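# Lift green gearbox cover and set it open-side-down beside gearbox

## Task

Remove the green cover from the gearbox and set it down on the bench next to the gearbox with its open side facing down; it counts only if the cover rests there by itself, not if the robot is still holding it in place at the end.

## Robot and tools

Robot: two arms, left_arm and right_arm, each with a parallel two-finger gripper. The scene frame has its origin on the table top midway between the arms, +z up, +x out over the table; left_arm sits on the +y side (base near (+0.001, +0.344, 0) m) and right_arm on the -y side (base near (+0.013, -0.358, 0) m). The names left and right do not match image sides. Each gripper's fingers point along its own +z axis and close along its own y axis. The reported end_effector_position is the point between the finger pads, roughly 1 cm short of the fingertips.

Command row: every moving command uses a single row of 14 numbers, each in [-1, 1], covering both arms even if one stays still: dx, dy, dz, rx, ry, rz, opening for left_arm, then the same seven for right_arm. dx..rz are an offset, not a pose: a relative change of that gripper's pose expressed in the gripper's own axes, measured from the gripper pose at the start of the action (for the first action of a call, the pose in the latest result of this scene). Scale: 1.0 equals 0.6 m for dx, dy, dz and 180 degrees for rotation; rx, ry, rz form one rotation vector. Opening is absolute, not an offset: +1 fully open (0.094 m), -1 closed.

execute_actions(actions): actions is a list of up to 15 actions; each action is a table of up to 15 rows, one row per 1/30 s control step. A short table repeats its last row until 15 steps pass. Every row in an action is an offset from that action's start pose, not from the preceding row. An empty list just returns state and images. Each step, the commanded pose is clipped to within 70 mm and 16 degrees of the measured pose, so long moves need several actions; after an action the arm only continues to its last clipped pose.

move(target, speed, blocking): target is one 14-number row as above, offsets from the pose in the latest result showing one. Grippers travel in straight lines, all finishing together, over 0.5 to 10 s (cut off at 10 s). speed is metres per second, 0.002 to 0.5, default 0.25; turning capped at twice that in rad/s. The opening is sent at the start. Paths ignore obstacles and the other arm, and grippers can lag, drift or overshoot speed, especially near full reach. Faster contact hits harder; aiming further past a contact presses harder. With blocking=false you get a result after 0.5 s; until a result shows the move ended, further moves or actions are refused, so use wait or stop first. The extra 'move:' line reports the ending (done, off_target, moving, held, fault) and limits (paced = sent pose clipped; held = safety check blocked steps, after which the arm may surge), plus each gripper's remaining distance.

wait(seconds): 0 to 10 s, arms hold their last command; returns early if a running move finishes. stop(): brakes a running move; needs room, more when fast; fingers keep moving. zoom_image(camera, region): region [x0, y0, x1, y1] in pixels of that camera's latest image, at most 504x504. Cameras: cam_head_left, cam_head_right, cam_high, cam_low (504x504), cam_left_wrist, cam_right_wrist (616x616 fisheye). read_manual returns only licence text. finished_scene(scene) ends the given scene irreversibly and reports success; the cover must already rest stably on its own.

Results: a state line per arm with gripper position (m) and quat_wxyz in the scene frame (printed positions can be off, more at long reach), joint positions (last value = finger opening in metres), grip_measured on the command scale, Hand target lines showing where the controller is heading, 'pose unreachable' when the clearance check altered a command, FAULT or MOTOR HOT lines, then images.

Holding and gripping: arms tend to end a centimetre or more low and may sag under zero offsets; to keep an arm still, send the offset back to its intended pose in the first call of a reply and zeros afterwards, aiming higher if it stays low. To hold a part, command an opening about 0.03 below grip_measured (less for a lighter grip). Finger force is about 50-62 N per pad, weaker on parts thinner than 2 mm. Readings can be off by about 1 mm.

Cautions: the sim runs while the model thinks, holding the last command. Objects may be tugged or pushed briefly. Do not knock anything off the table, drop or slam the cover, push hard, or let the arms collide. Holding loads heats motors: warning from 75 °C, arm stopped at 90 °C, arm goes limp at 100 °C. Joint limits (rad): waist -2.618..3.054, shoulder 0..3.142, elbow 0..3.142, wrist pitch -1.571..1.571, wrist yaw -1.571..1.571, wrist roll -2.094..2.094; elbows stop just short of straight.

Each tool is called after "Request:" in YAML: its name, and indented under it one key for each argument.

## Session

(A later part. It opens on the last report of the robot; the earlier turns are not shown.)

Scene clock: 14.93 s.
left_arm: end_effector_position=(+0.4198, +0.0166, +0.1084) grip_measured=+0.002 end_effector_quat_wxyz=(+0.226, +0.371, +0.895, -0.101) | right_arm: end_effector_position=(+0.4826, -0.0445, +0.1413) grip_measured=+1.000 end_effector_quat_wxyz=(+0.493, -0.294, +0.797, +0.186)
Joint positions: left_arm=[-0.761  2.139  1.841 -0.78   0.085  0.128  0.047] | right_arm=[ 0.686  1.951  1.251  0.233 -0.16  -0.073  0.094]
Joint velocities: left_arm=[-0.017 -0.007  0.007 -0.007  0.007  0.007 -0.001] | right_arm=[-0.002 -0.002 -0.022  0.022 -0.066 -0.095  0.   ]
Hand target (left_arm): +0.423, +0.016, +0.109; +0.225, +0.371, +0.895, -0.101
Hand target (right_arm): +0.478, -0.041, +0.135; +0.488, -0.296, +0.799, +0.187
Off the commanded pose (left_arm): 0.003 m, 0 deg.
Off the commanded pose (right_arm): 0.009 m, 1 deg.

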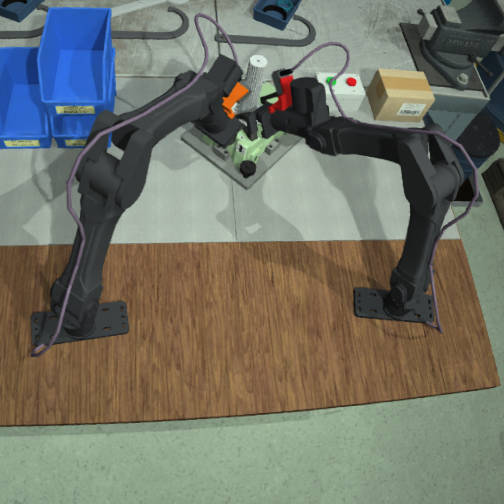

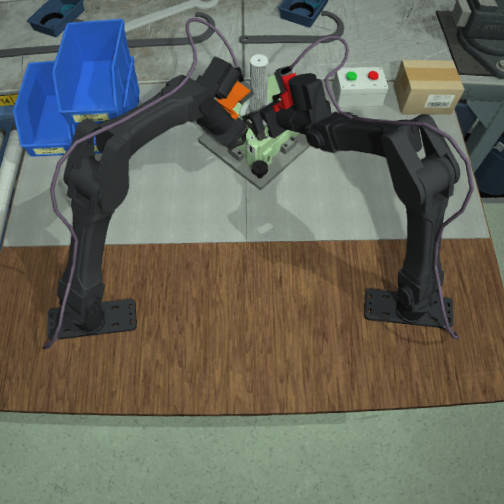

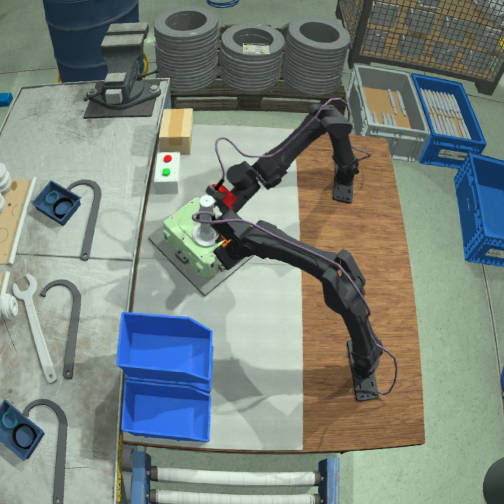

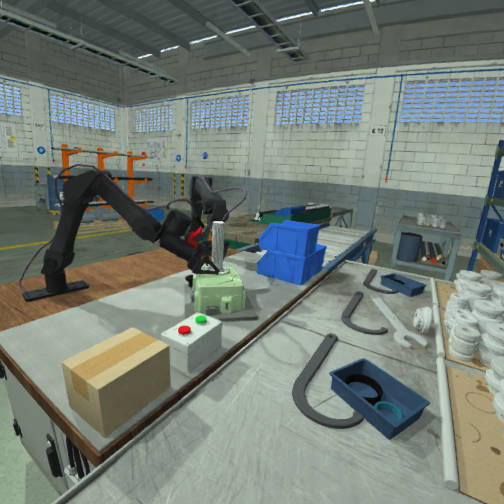

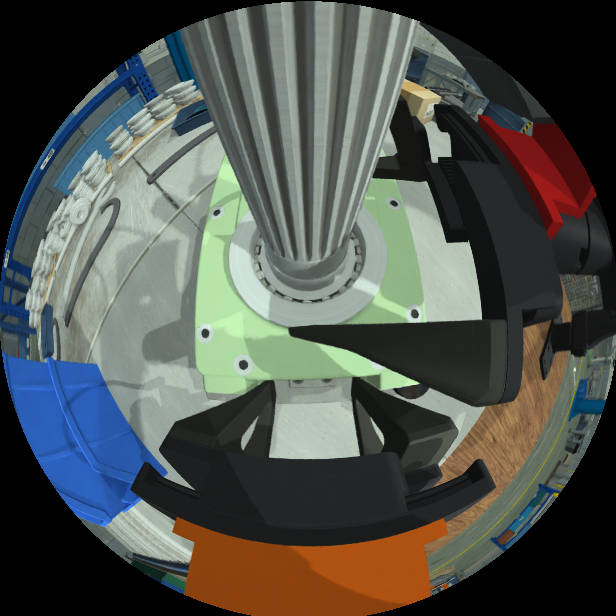

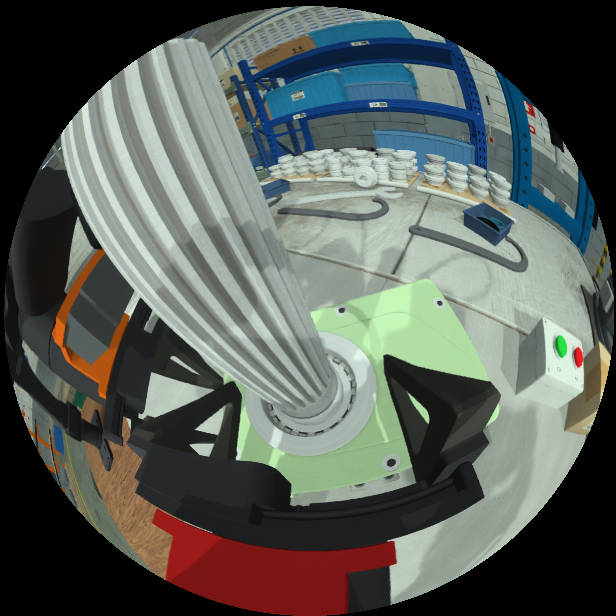

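Request:
execute_actions:
  actions:
    - [[0,0,0,0,0,0,0.15,0.008,0,0.004,0,0,0,1.0],[0,0,0,0,0,0,0.25,0.013,0,0.006,0,0,0,1.0],[0,0,0,0,0,0,0.33,0.018,0,0.008,0,0,0,1.0],[0,0,0,0,0,0,0.33,0.018,0,0.008,0,0,0,1.0],[0,0,0,0,0,0,0.44,0.018,0,0.008,0,0,0,1.0]]

Scene clock: 15.80 s.
left_arm: end_effector_position=(+0.4197, +0.0167, +0.1084) grip_measured=+0.355 end_effector_quat_wxyz=(+0.226, +0.371, +0.895, -0.101) | right_arm: end_effector_position=(+0.4831, -0.0443, +0.1373) grip_measured=+1.000 end_effector_quat_wxyz=(+0.498, -0.294, +0.794, +0.187)
Joint positions: left_arm=[-0.761  2.139  1.841 -0.78   0.085  0.129  0.064] | right_arm=[ 0.686  1.959  1.236  0.267 -0.16  -0.073  0.094]
Joint velocities: left_arm=[-0.002  0.007  0.027  0.007  0.007 -0.007 -0.   ] | right_arm=[ 0.002 -0.002  0.012 -0.007  0.037 -0.066  0.   ]
Hand target (left_arm): +0.420, +0.017, +0.108; +0.226, +0.371, +0.895, -0.101
Hand target (right_arm): +0.482, -0.045, +0.129; +0.493, -0.295, +0.797, +0.186
Off the commanded pose (left_arm): 0.000 m, 0 deg.
Off the commanded pose (right_arm): 0.008 m, 1 deg.

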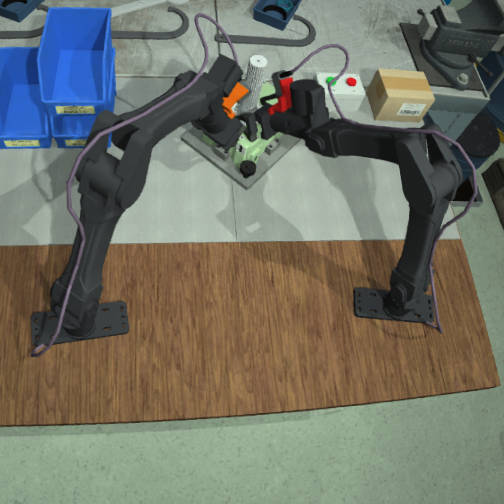

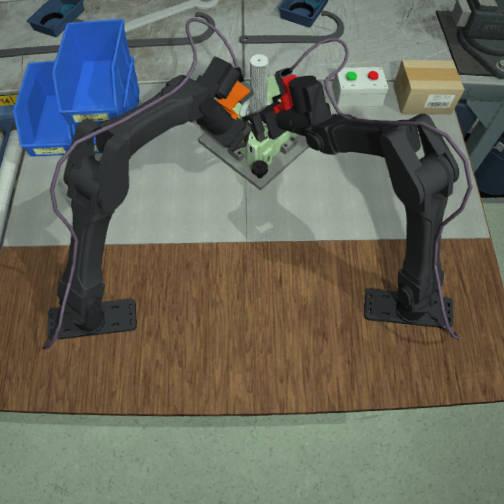

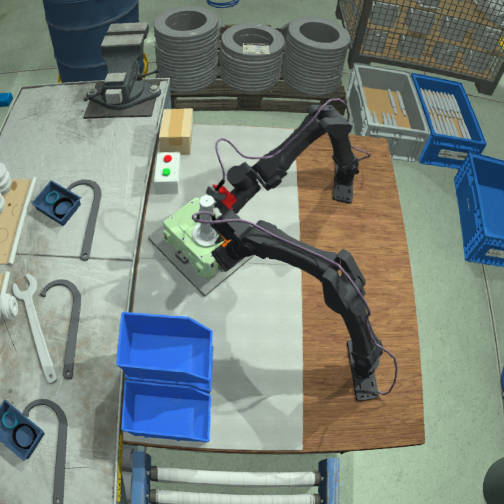

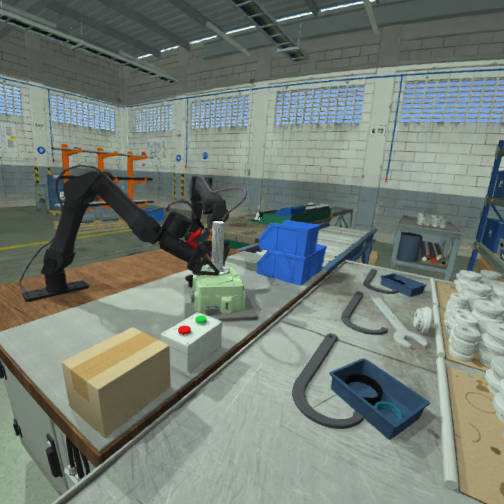

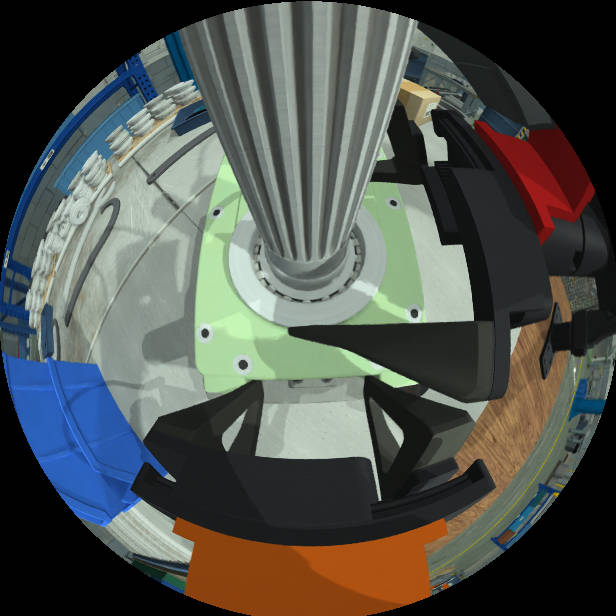

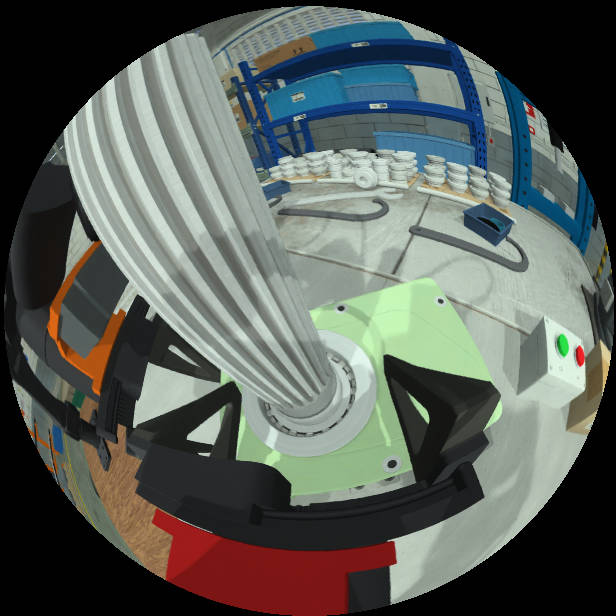

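Request:
execute_actions:
  actions:
    - [[0,0,0,0,0,0,0.44,0.014,0,0.008,0,0,0,1.0]]
    - [[0,0,0,0,0,0,0.44,0.006,0,0.003,0,0,0,0.9],[0,0,0,0,0,0,0.44,0.006,0,0.003,0,0,0,0.85],[0,0,0,0,0,0,0.44,0.006,0,0.003,0,0,0,0.77]]

Scene clock: 16.97 s.
left_arm: end_effector_position=(+0.4197, +0.0167, +0.1084) grip_measured=+0.355 end_effector_quat_wxyz=(+0.226, +0.371, +0.895, -0.101) | right_arm: end_effector_position=(+0.4858, -0.0415, +0.1405) grip_measured=+0.772 end_effector_quat_wxyz=(+0.508, -0.294, +0.787, +0.190)
Joint positions: left_arm=[-0.761  2.139  1.841 -0.78   0.085  0.129  0.064] | right_arm=[ 0.687  1.968  1.236  0.302 -0.163 -0.073  0.083]
Joint velocities: left_arm=[-0.002  0.002 -0.007 -0.022 -0.022  0.007 -0.001] | right_arm=[-0.007 -0.007  0.002  0.022 -0.081 -0.022  0.   ]
Hand target (left_arm): +0.420, +0.017, +0.108; +0.226, +0.371, +0.895, -0.101
Hand target (right_arm): +0.486, -0.043, +0.135; +0.505, -0.293, +0.790, +0.188
Off the commanded pose (left_arm): 0.000 m, 0 deg.
Off the commanded pose (right_arm): 0.006 m, 1 deg.

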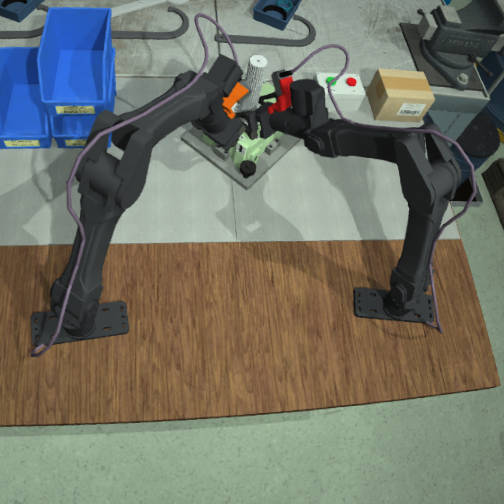

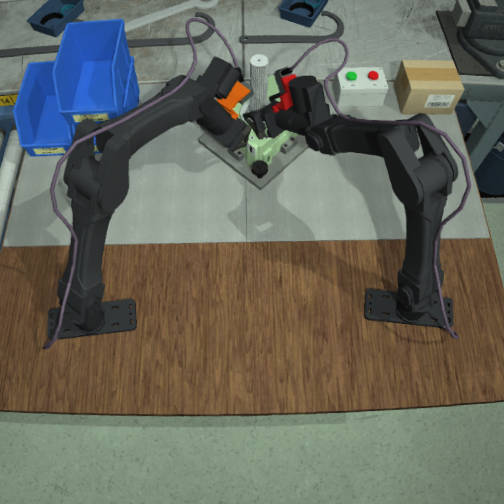

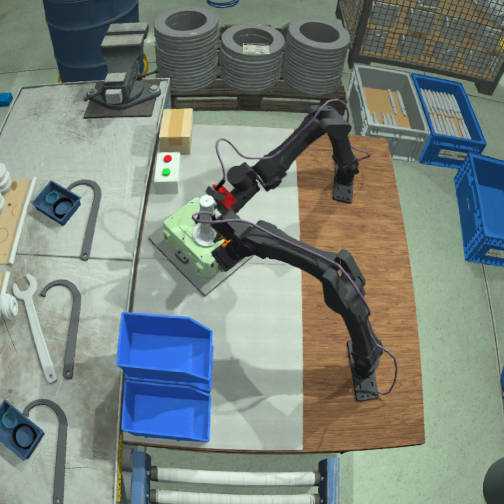

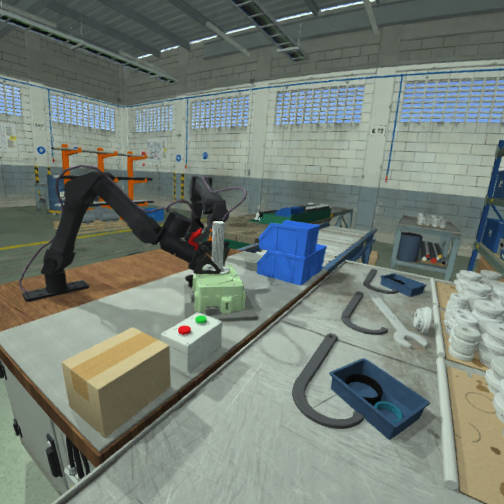

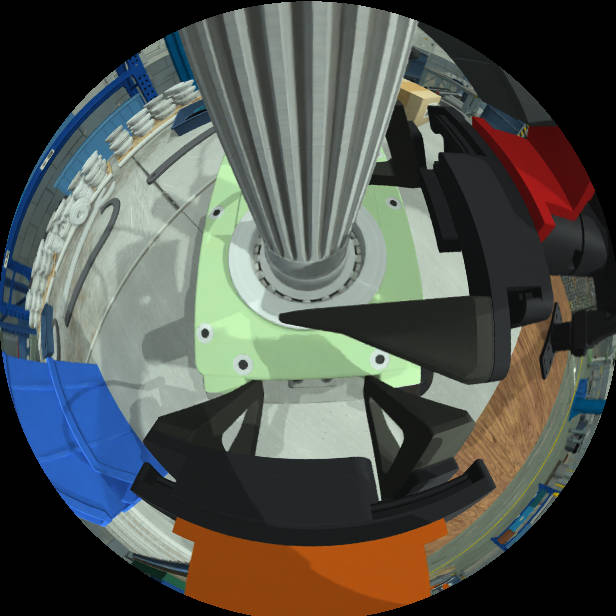

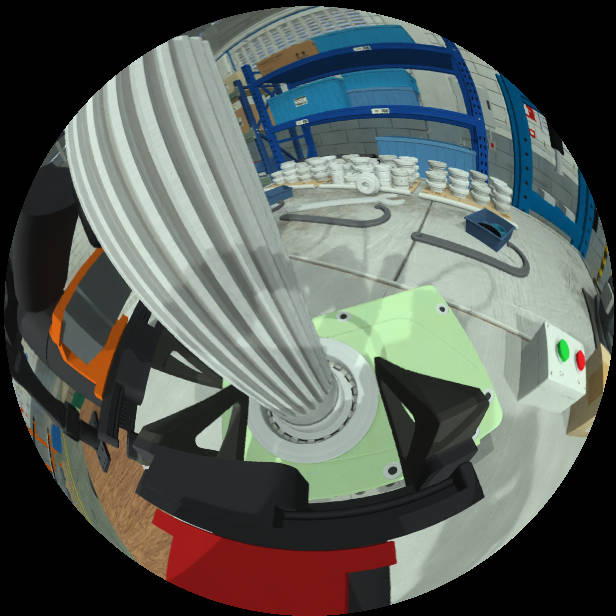

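Request:
execute_actions:
  actions:
    - [[0,0,0,0,0,0,0.44,0,0,0,0,0,0,1.0]]
    - [[0,0,0,0,0,0,0.44,0.010,0,0.002,0,0.005,0,1.0],[0,0,0,0,0,0,0.44,0.018,0,0.004,0,0.010,0,1.0],[0,0,0,0,0,0,0.44,0.024,0,0.006,0,0.012,0,1.0]]

Scene clock: 22.00 s.
left_arm: end_effector_position=(+0.4197, +0.0167, +0.1084) grip_measured=+0.355 end_effector_quat_wxyz=(+0.226, +0.371, +0.895, -0.101) | right_arm: end_effector_position=(+0.4851, -0.0418, +0.1388) grip_measured=+1.000 end_effector_quat_wxyz=(+0.505, -0.294, +0.789, +0.190)
Joint positions: left_arm=[-0.761  2.139  1.841 -0.78   0.085  0.129  0.064] | right_arm=[ 0.687  1.968  1.236  0.294 -0.163 -0.073  0.094]
Joint velocities: left_arm=[ 0.012 -0.027  0.007 -0.051 -0.066 -0.051 -0.001] | right_arm=[-0.002 -0.002 -0.007  0.022 -0.037 -0.066  0.   ]
Hand target (left_arm): +0.420, +0.017, +0.108; +0.226, +0.371, +0.895, -0.101
Hand target (right_arm): +0.483, -0.043, +0.126; +0.493, -0.297, +0.796, +0.185
Off the commanded pose (left_arm): 0.000 m, 0 deg.
Off the commanded pose (right_arm): 0.013 m, 2 deg.

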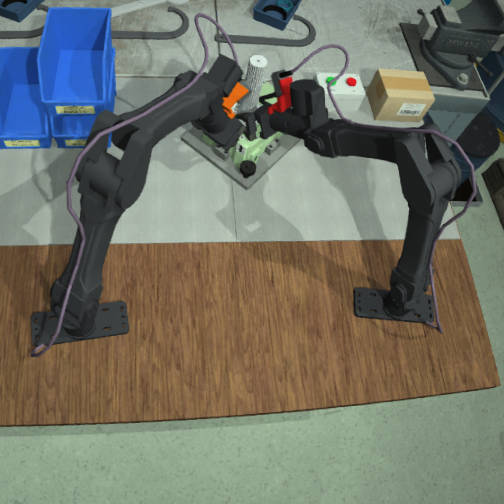

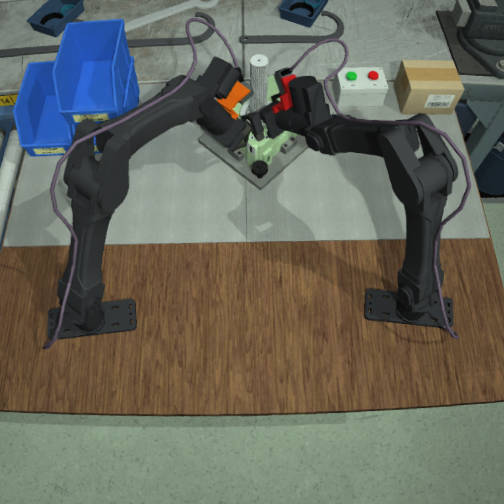

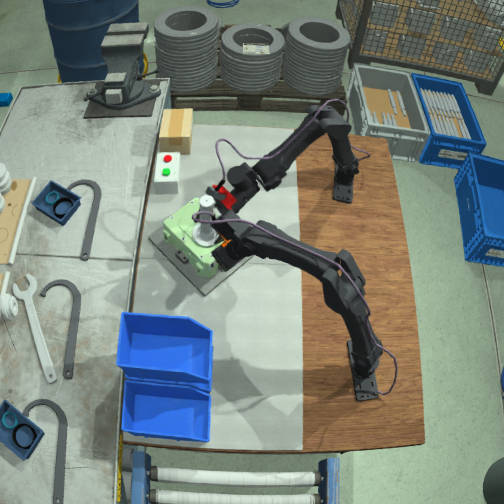

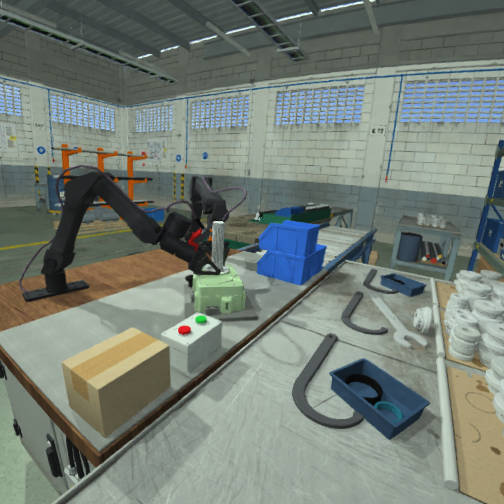

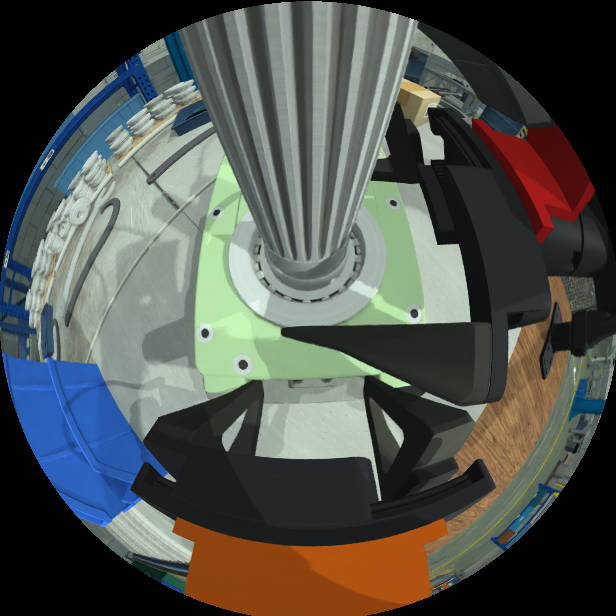

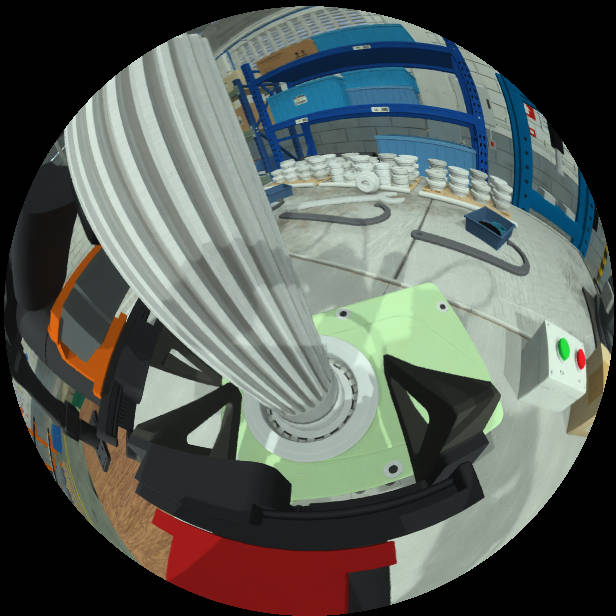

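Request:
zoom_image:
  camera: "cam_left_wrist"
  region: [220,230,440,390]

Request:
zoom_image:
  camera: "cam_right_wrist"
  region: [200,320,440,480]

Region (220, 230, 440, 390) of cam_left_wrist's 616x616 image, scaled by 2.291, with more detail than that image has; it fills the top 367 rows of this view, and the rest is white.

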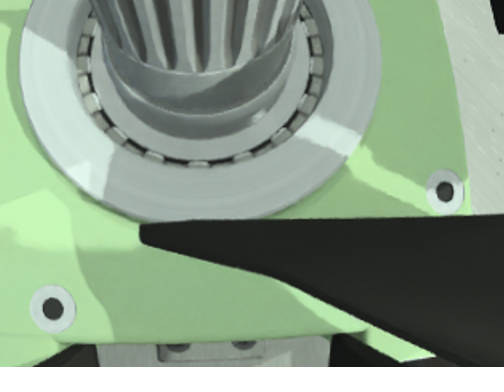

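Region (200, 320, 440, 480) of cam_right_wrist's 616x616 image, scaled by 2.100, with more detail than that image has.

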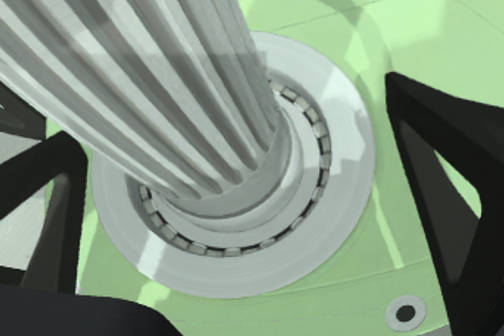

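Request:
execute_actions:
  actions:
    - [[0,0,0,0,0,0,0.44,-0.004,0.016,-0.010,0,0,0,1.0]]
    - [[0,0,0,0,0,0,0.44,0.010,0.002,0.004,0,0.004,0,1.0],[0,0,0,0,0,0,0.44,0.018,0.002,0.006,0,0.008,0,1.0]]

Scene clock: 24.57 s.
left_arm: end_effector_position=(+0.4197, +0.0167, +0.1084) grip_measured=+0.355 end_effector_quat_wxyz=(+0.226, +0.371, +0.895, -0.101) | right_arm: end_effector_position=(+0.4832, -0.0387, +0.1386) grip_measured=+1.000 end_effector_quat_wxyz=(+0.505, -0.293, +0.790, +0.189)
Joint positions: left_arm=[-0.761  2.139  1.841 -0.78   0.085  0.129  0.064] | right_arm=[ 0.697  1.968  1.236  0.294 -0.151 -0.068  0.094]
Joint velocities: left_arm=[-0.012 -0.002  0.007 -0.051 -0.007  0.081  0.   ] | right_arm=[ 0.007 -0.002 -0.017 -0.037 -0.037 -0.051  0.   ]
Hand target (left_arm): +0.420, +0.017, +0.108; +0.226, +0.371, +0.895, -0.101
Hand target (right_arm): +0.481, -0.039, +0.127; +0.495, -0.296, +0.796, +0.185
Off the commanded pose (left_arm): 0.000 m, 0 deg.
Off the commanded pose (right_arm): 0.011 m, 1 deg.

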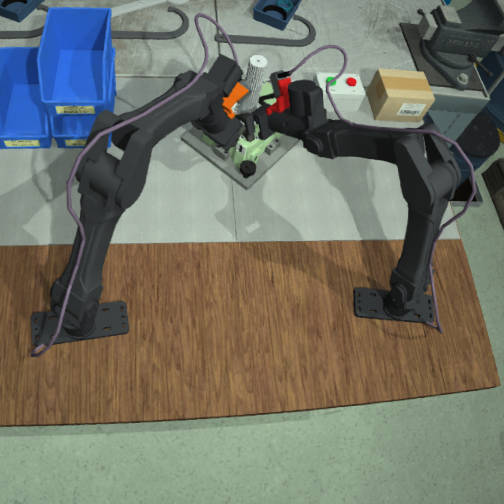

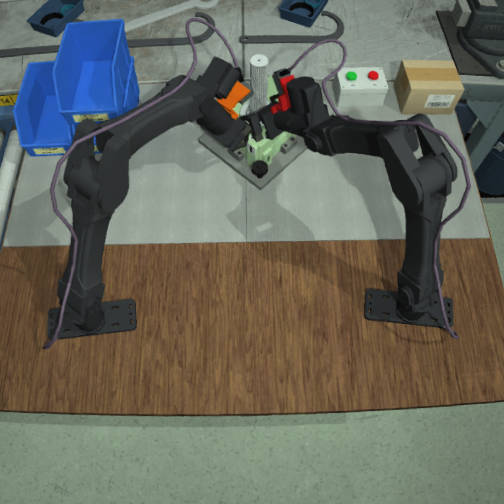

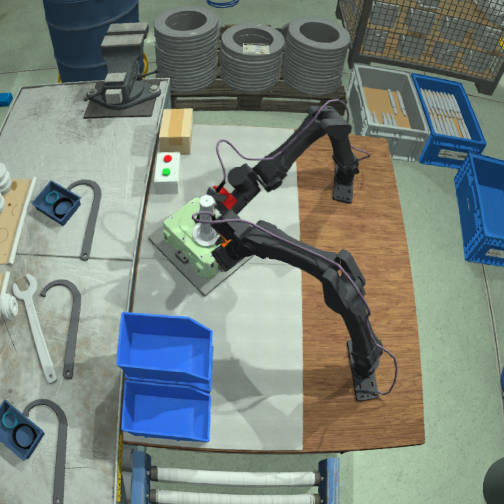

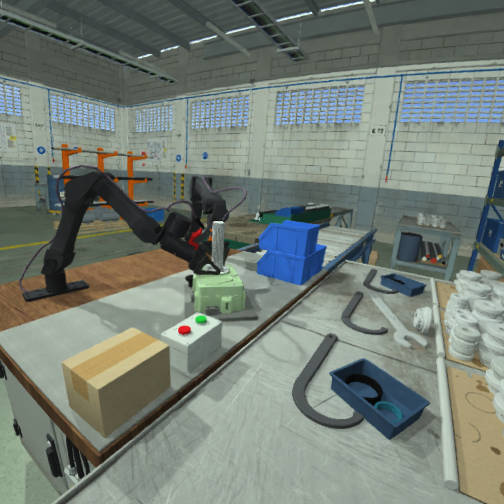

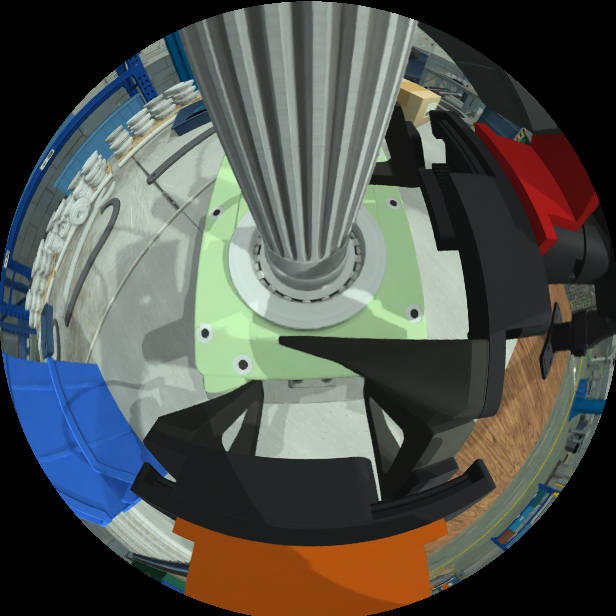

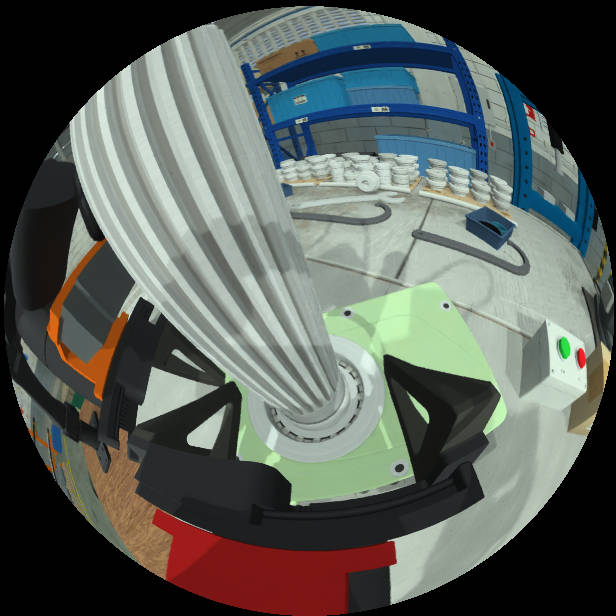

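Request:
execute_actions:
  actions:
    - [[0,0,0,0,0,0,0.44,0.015,0,-0.002,0,0.004,0,1.0],[0,0,0,0,0,0,0.44,0.020,0,-0.002,0,0.006,0,1.0],[0,0,0,0,0,0,0.44,0.025,0,-0.003,0,0.008,0,1.0],[0,0,0,0,0,0,0.44,0.030,0,-0.003,0,0.010,0,1.0],[0,0,0,0,0,0,0.44,0.034,0,-0.003,0,0.010,0,1.0]]

Scene clock: 25.47 s.
left_arm: end_effector_position=(+0.4197, +0.0167, +0.1084) grip_measured=+0.355 end_effector_quat_wxyz=(+0.226, +0.371, +0.895, -0.101) | right_arm: end_effector_position=(+0.4806, -0.0403, +0.1335) grip_measured=+1.000 end_effector_quat_wxyz=(+0.509, -0.295, +0.787, +0.188)
Joint positions: left_arm=[-0.761  2.139  1.841 -0.78   0.085  0.129  0.064] | right_arm=[ 0.697  1.968  1.205  0.334 -0.151 -0.073  0.094]
Joint velocities: left_arm=[-0.007  0.007  0.012  0.095 -0.037 -0.066 -0.001] | right_arm=[-0.007  0.002  0.017 -0.007  0.066 -0.022  0.   ]
Hand target (left_arm): +0.420, +0.017, +0.108; +0.226, +0.371, +0.895, -0.101
Hand target (right_arm): +0.475, -0.045, +0.121; +0.493, -0.296, +0.797, +0.184
Off the commanded pose (left_arm): 0.000 m, 0 deg.
Off the commanded pose (right_arm): 0.015 m, 2 deg.

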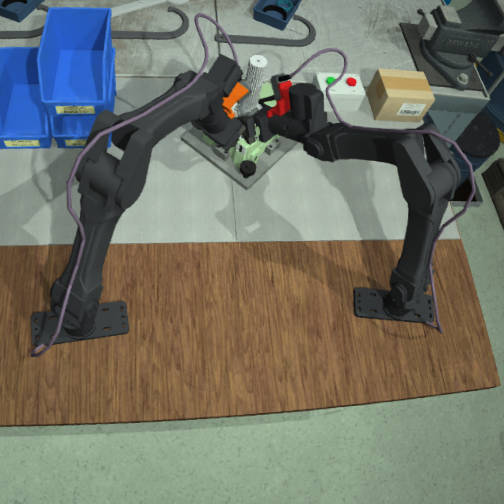

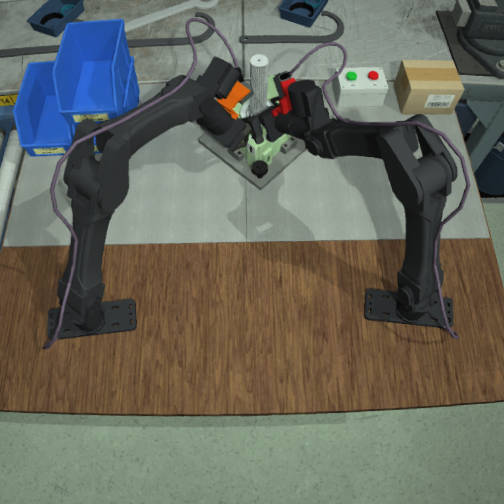

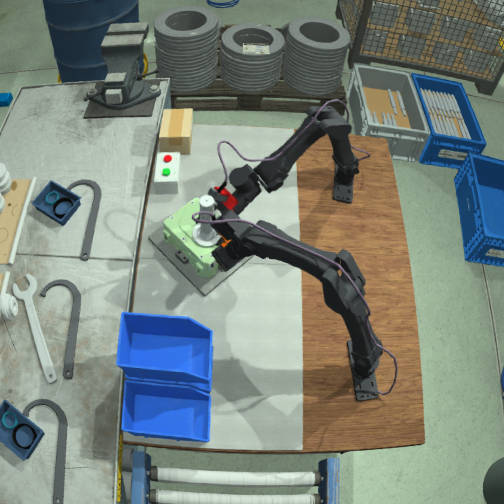

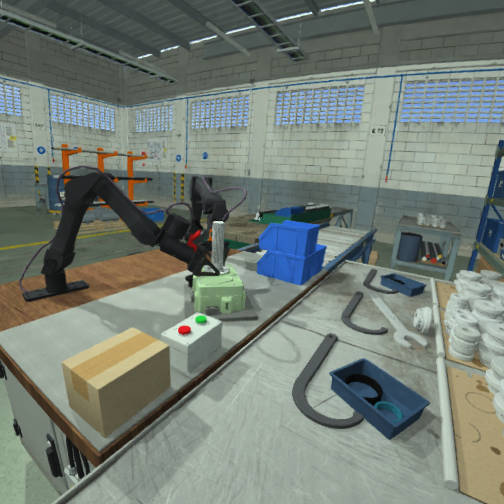

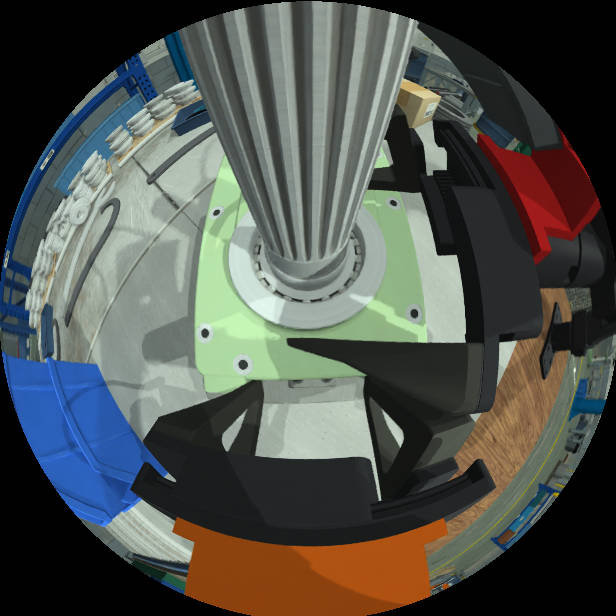

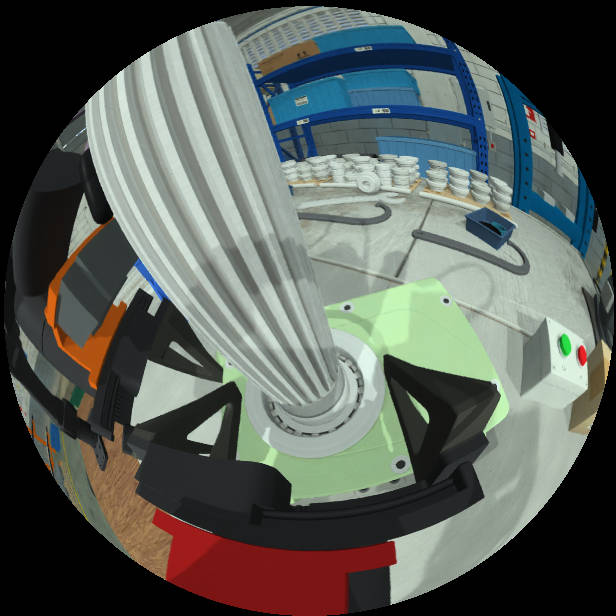

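Request:
execute_actions:
  actions:
    - [[0,0,0,0,0,0,0.44,0.015,0,0,0,0.004,0,0.92],[0,0,0,0,0,0,0.44,0.015,0,0,0,0.004,0,0.88],[0,0,0,0,0,0,0.44,0.015,0,0,0,0.004,0,0.84],[0,0,0,0,0,0,0.44,0.015,0,0,0,0.004,0,0.80],[0,0,0,0,0,0,0.44,0.015,0,0,0,0.004,0,0.77]]

Scene clock: 26.20 s.
left_arm: end_effector_position=(+0.4197, +0.0167, +0.1084) grip_measured=+0.355 end_effector_quat_wxyz=(+0.226, +0.371, +0.895, -0.101) | right_arm: end_effector_position=(+0.4816, -0.0412, +0.1341) grip_measured=+0.835 end_effector_quat_wxyz=(+0.513, -0.293, +0.785, +0.186)
Joint positions: left_arm=[-0.761  2.139  1.841 -0.78   0.085  0.129  0.064] | right_arm=[ 0.697  1.968  1.199  0.349 -0.143 -0.074  0.086]
Joint velocities: left_arm=[-0.002 -0.007 -0.022 -0.022  0.022 -0.007  0.001] | right_arm=[-0.012 -0.002  0.012  0.007  0.022  0.037 -0.   ]
Hand target (left_arm): +0.420, +0.017, +0.108; +0.226, +0.371, +0.895, -0.101
Hand target (right_arm): +0.478, -0.043, +0.125; +0.504, -0.296, +0.790, +0.186
Off the commanded pose (left_arm): 0.000 m, 0 deg.
Off the commanded pose (right_arm): 0.010 m, 1 deg.

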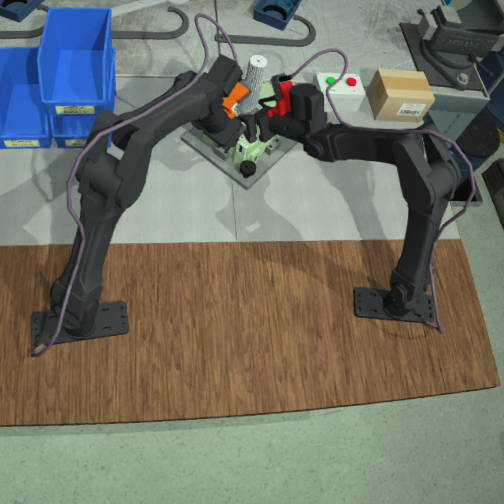

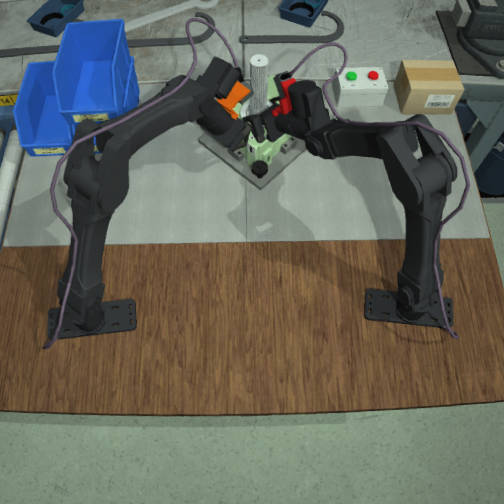

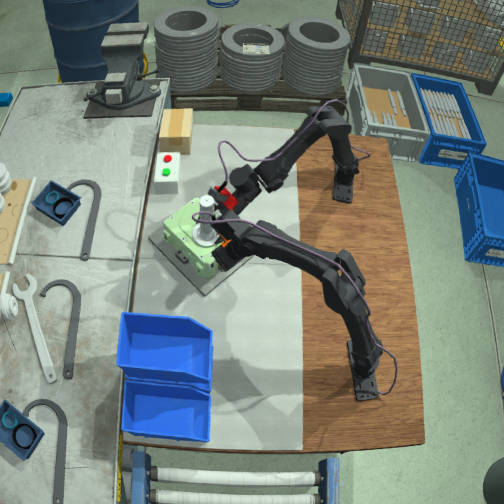

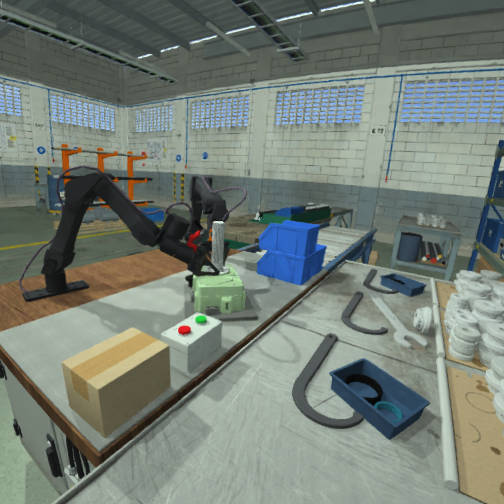

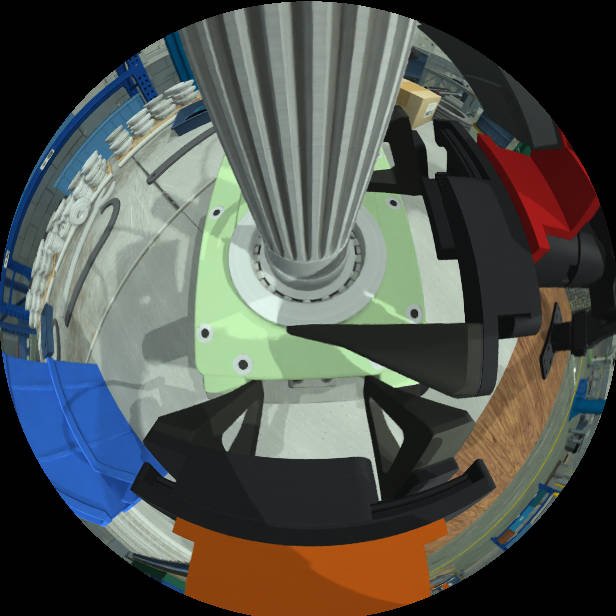

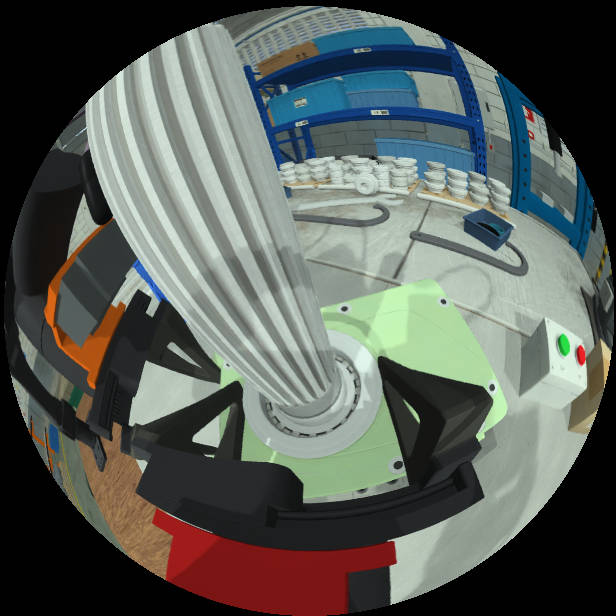

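Request:
execute_actions:
  actions:
    - [[-0.015,0.001,-0.018,-0.001,-0.009,0,0.44,-0.022,-0.004,-0.003,0.004,-0.012,-0.009,0.77],[-0.025,0.002,-0.030,-0.002,-0.016,0.001,0.44,-0.038,-0.007,-0.006,0.007,-0.021,-0.015,0.77],[-0.035,0.003,-0.043,-0.003,-0.022,0.001,0.44,-0.054,-0.010,-0.008,0.010,-0.030,-0.022,0.77],[-0.045,0.004,-0.054,-0.004,-0.028,0.001,0.44,-0.068,-0.013,-0.010,0.013,-0.037,-0.028,0.77]]
    - [[-0.073,0.006,-0.089,-0.0065,-0.0466,0.002,0.44,-0.113,-0.021,-0.017,0.022,-0.062,-0.046,0.77]]
    - [[-0.073,0.006,-0.089,-0.0065,-0.0466,0.002,0.44,-0.113,-0.021,-0.017,0.022,-0.062,-0.046,0.77]]

Scene clock: 28.33 s.
left_arm: end_effector_position=(+0.4199, +0.0165, +0.1119) grip_measured=+0.355 end_effector_quat_wxyz=(+0.229, +0.371, +0.894, -0.102) | right_arm: end_effector_position=(+0.4825, -0.0414, +0.1377) grip_measured=+0.835 end_effector_quat_wxyz=(+0.519, -0.295, +0.781, +0.183)
Joint positions: left_arm=[-0.761  2.133  1.842 -0.78   0.085  0.129  0.064] | right_arm=[ 0.697  1.964  1.199  0.355 -0.14  -0.082  0.086]
Joint velocities: left_arm=[-0.012 -0.007 -0.027  0.022 -0.022  0.022 -0.   ] | right_arm=[ 0.012 -0.002 -0.007  0.051 -0.022 -0.007  0.001]
Hand target (left_arm): +0.429, +0.013, +0.179; +0.298, +0.363, +0.875, -0.119
Hand target (right_arm): +0.498, -0.043, +0.205; +0.609, -0.307, +0.717, +0.144
Off the commanded pose (left_arm): 0.069 m, 8 deg.
Off the commanded pose (right_arm): 0.070 m, 14 deg.

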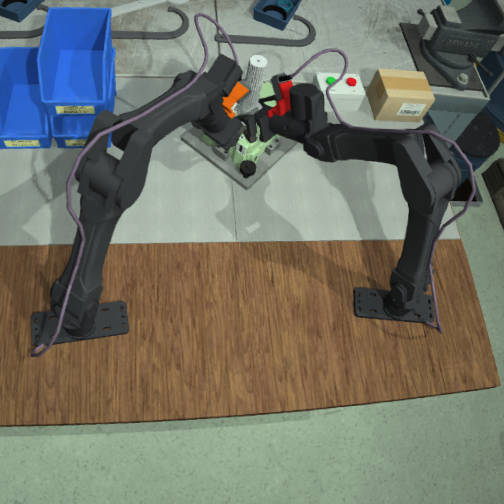

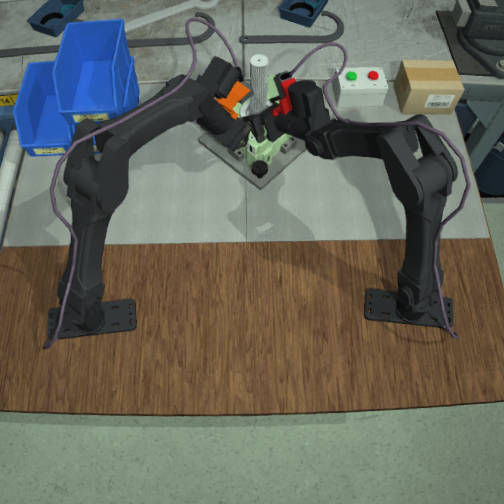

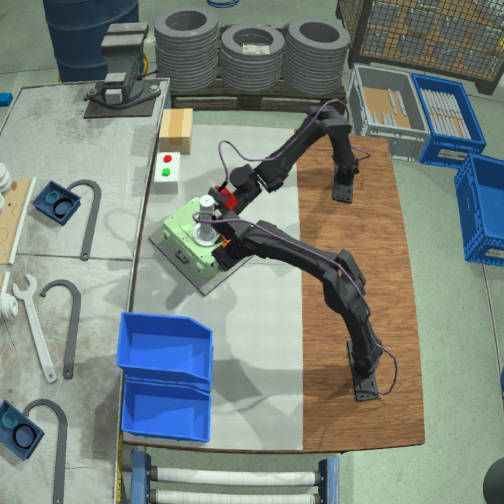

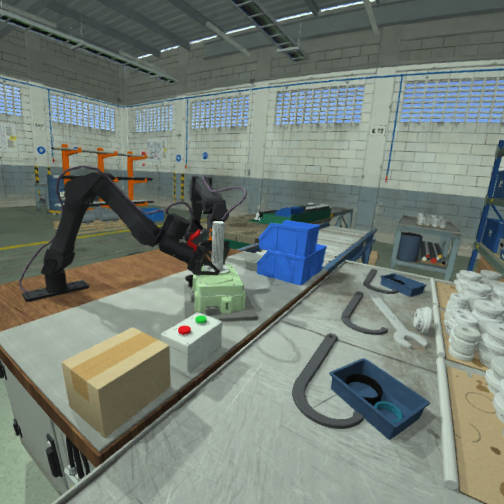

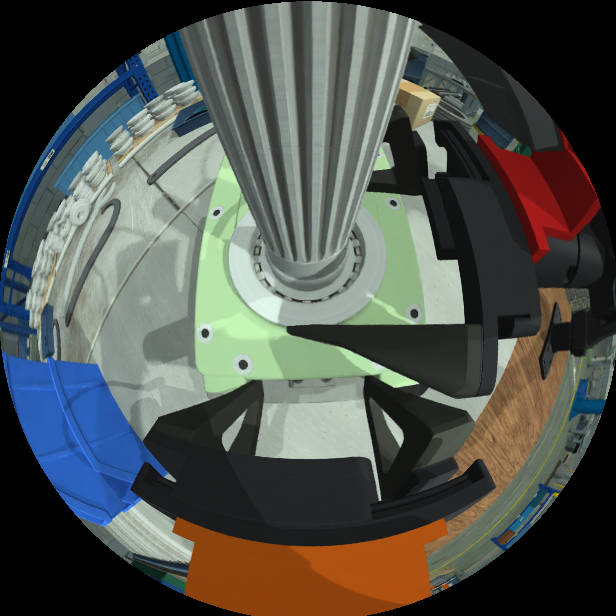

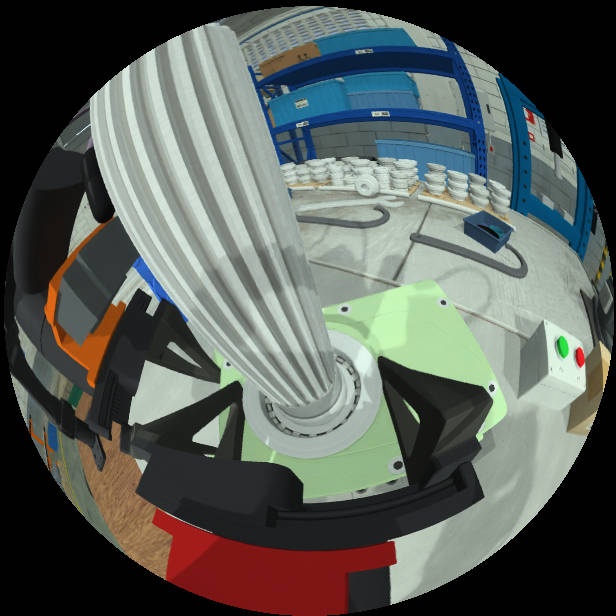

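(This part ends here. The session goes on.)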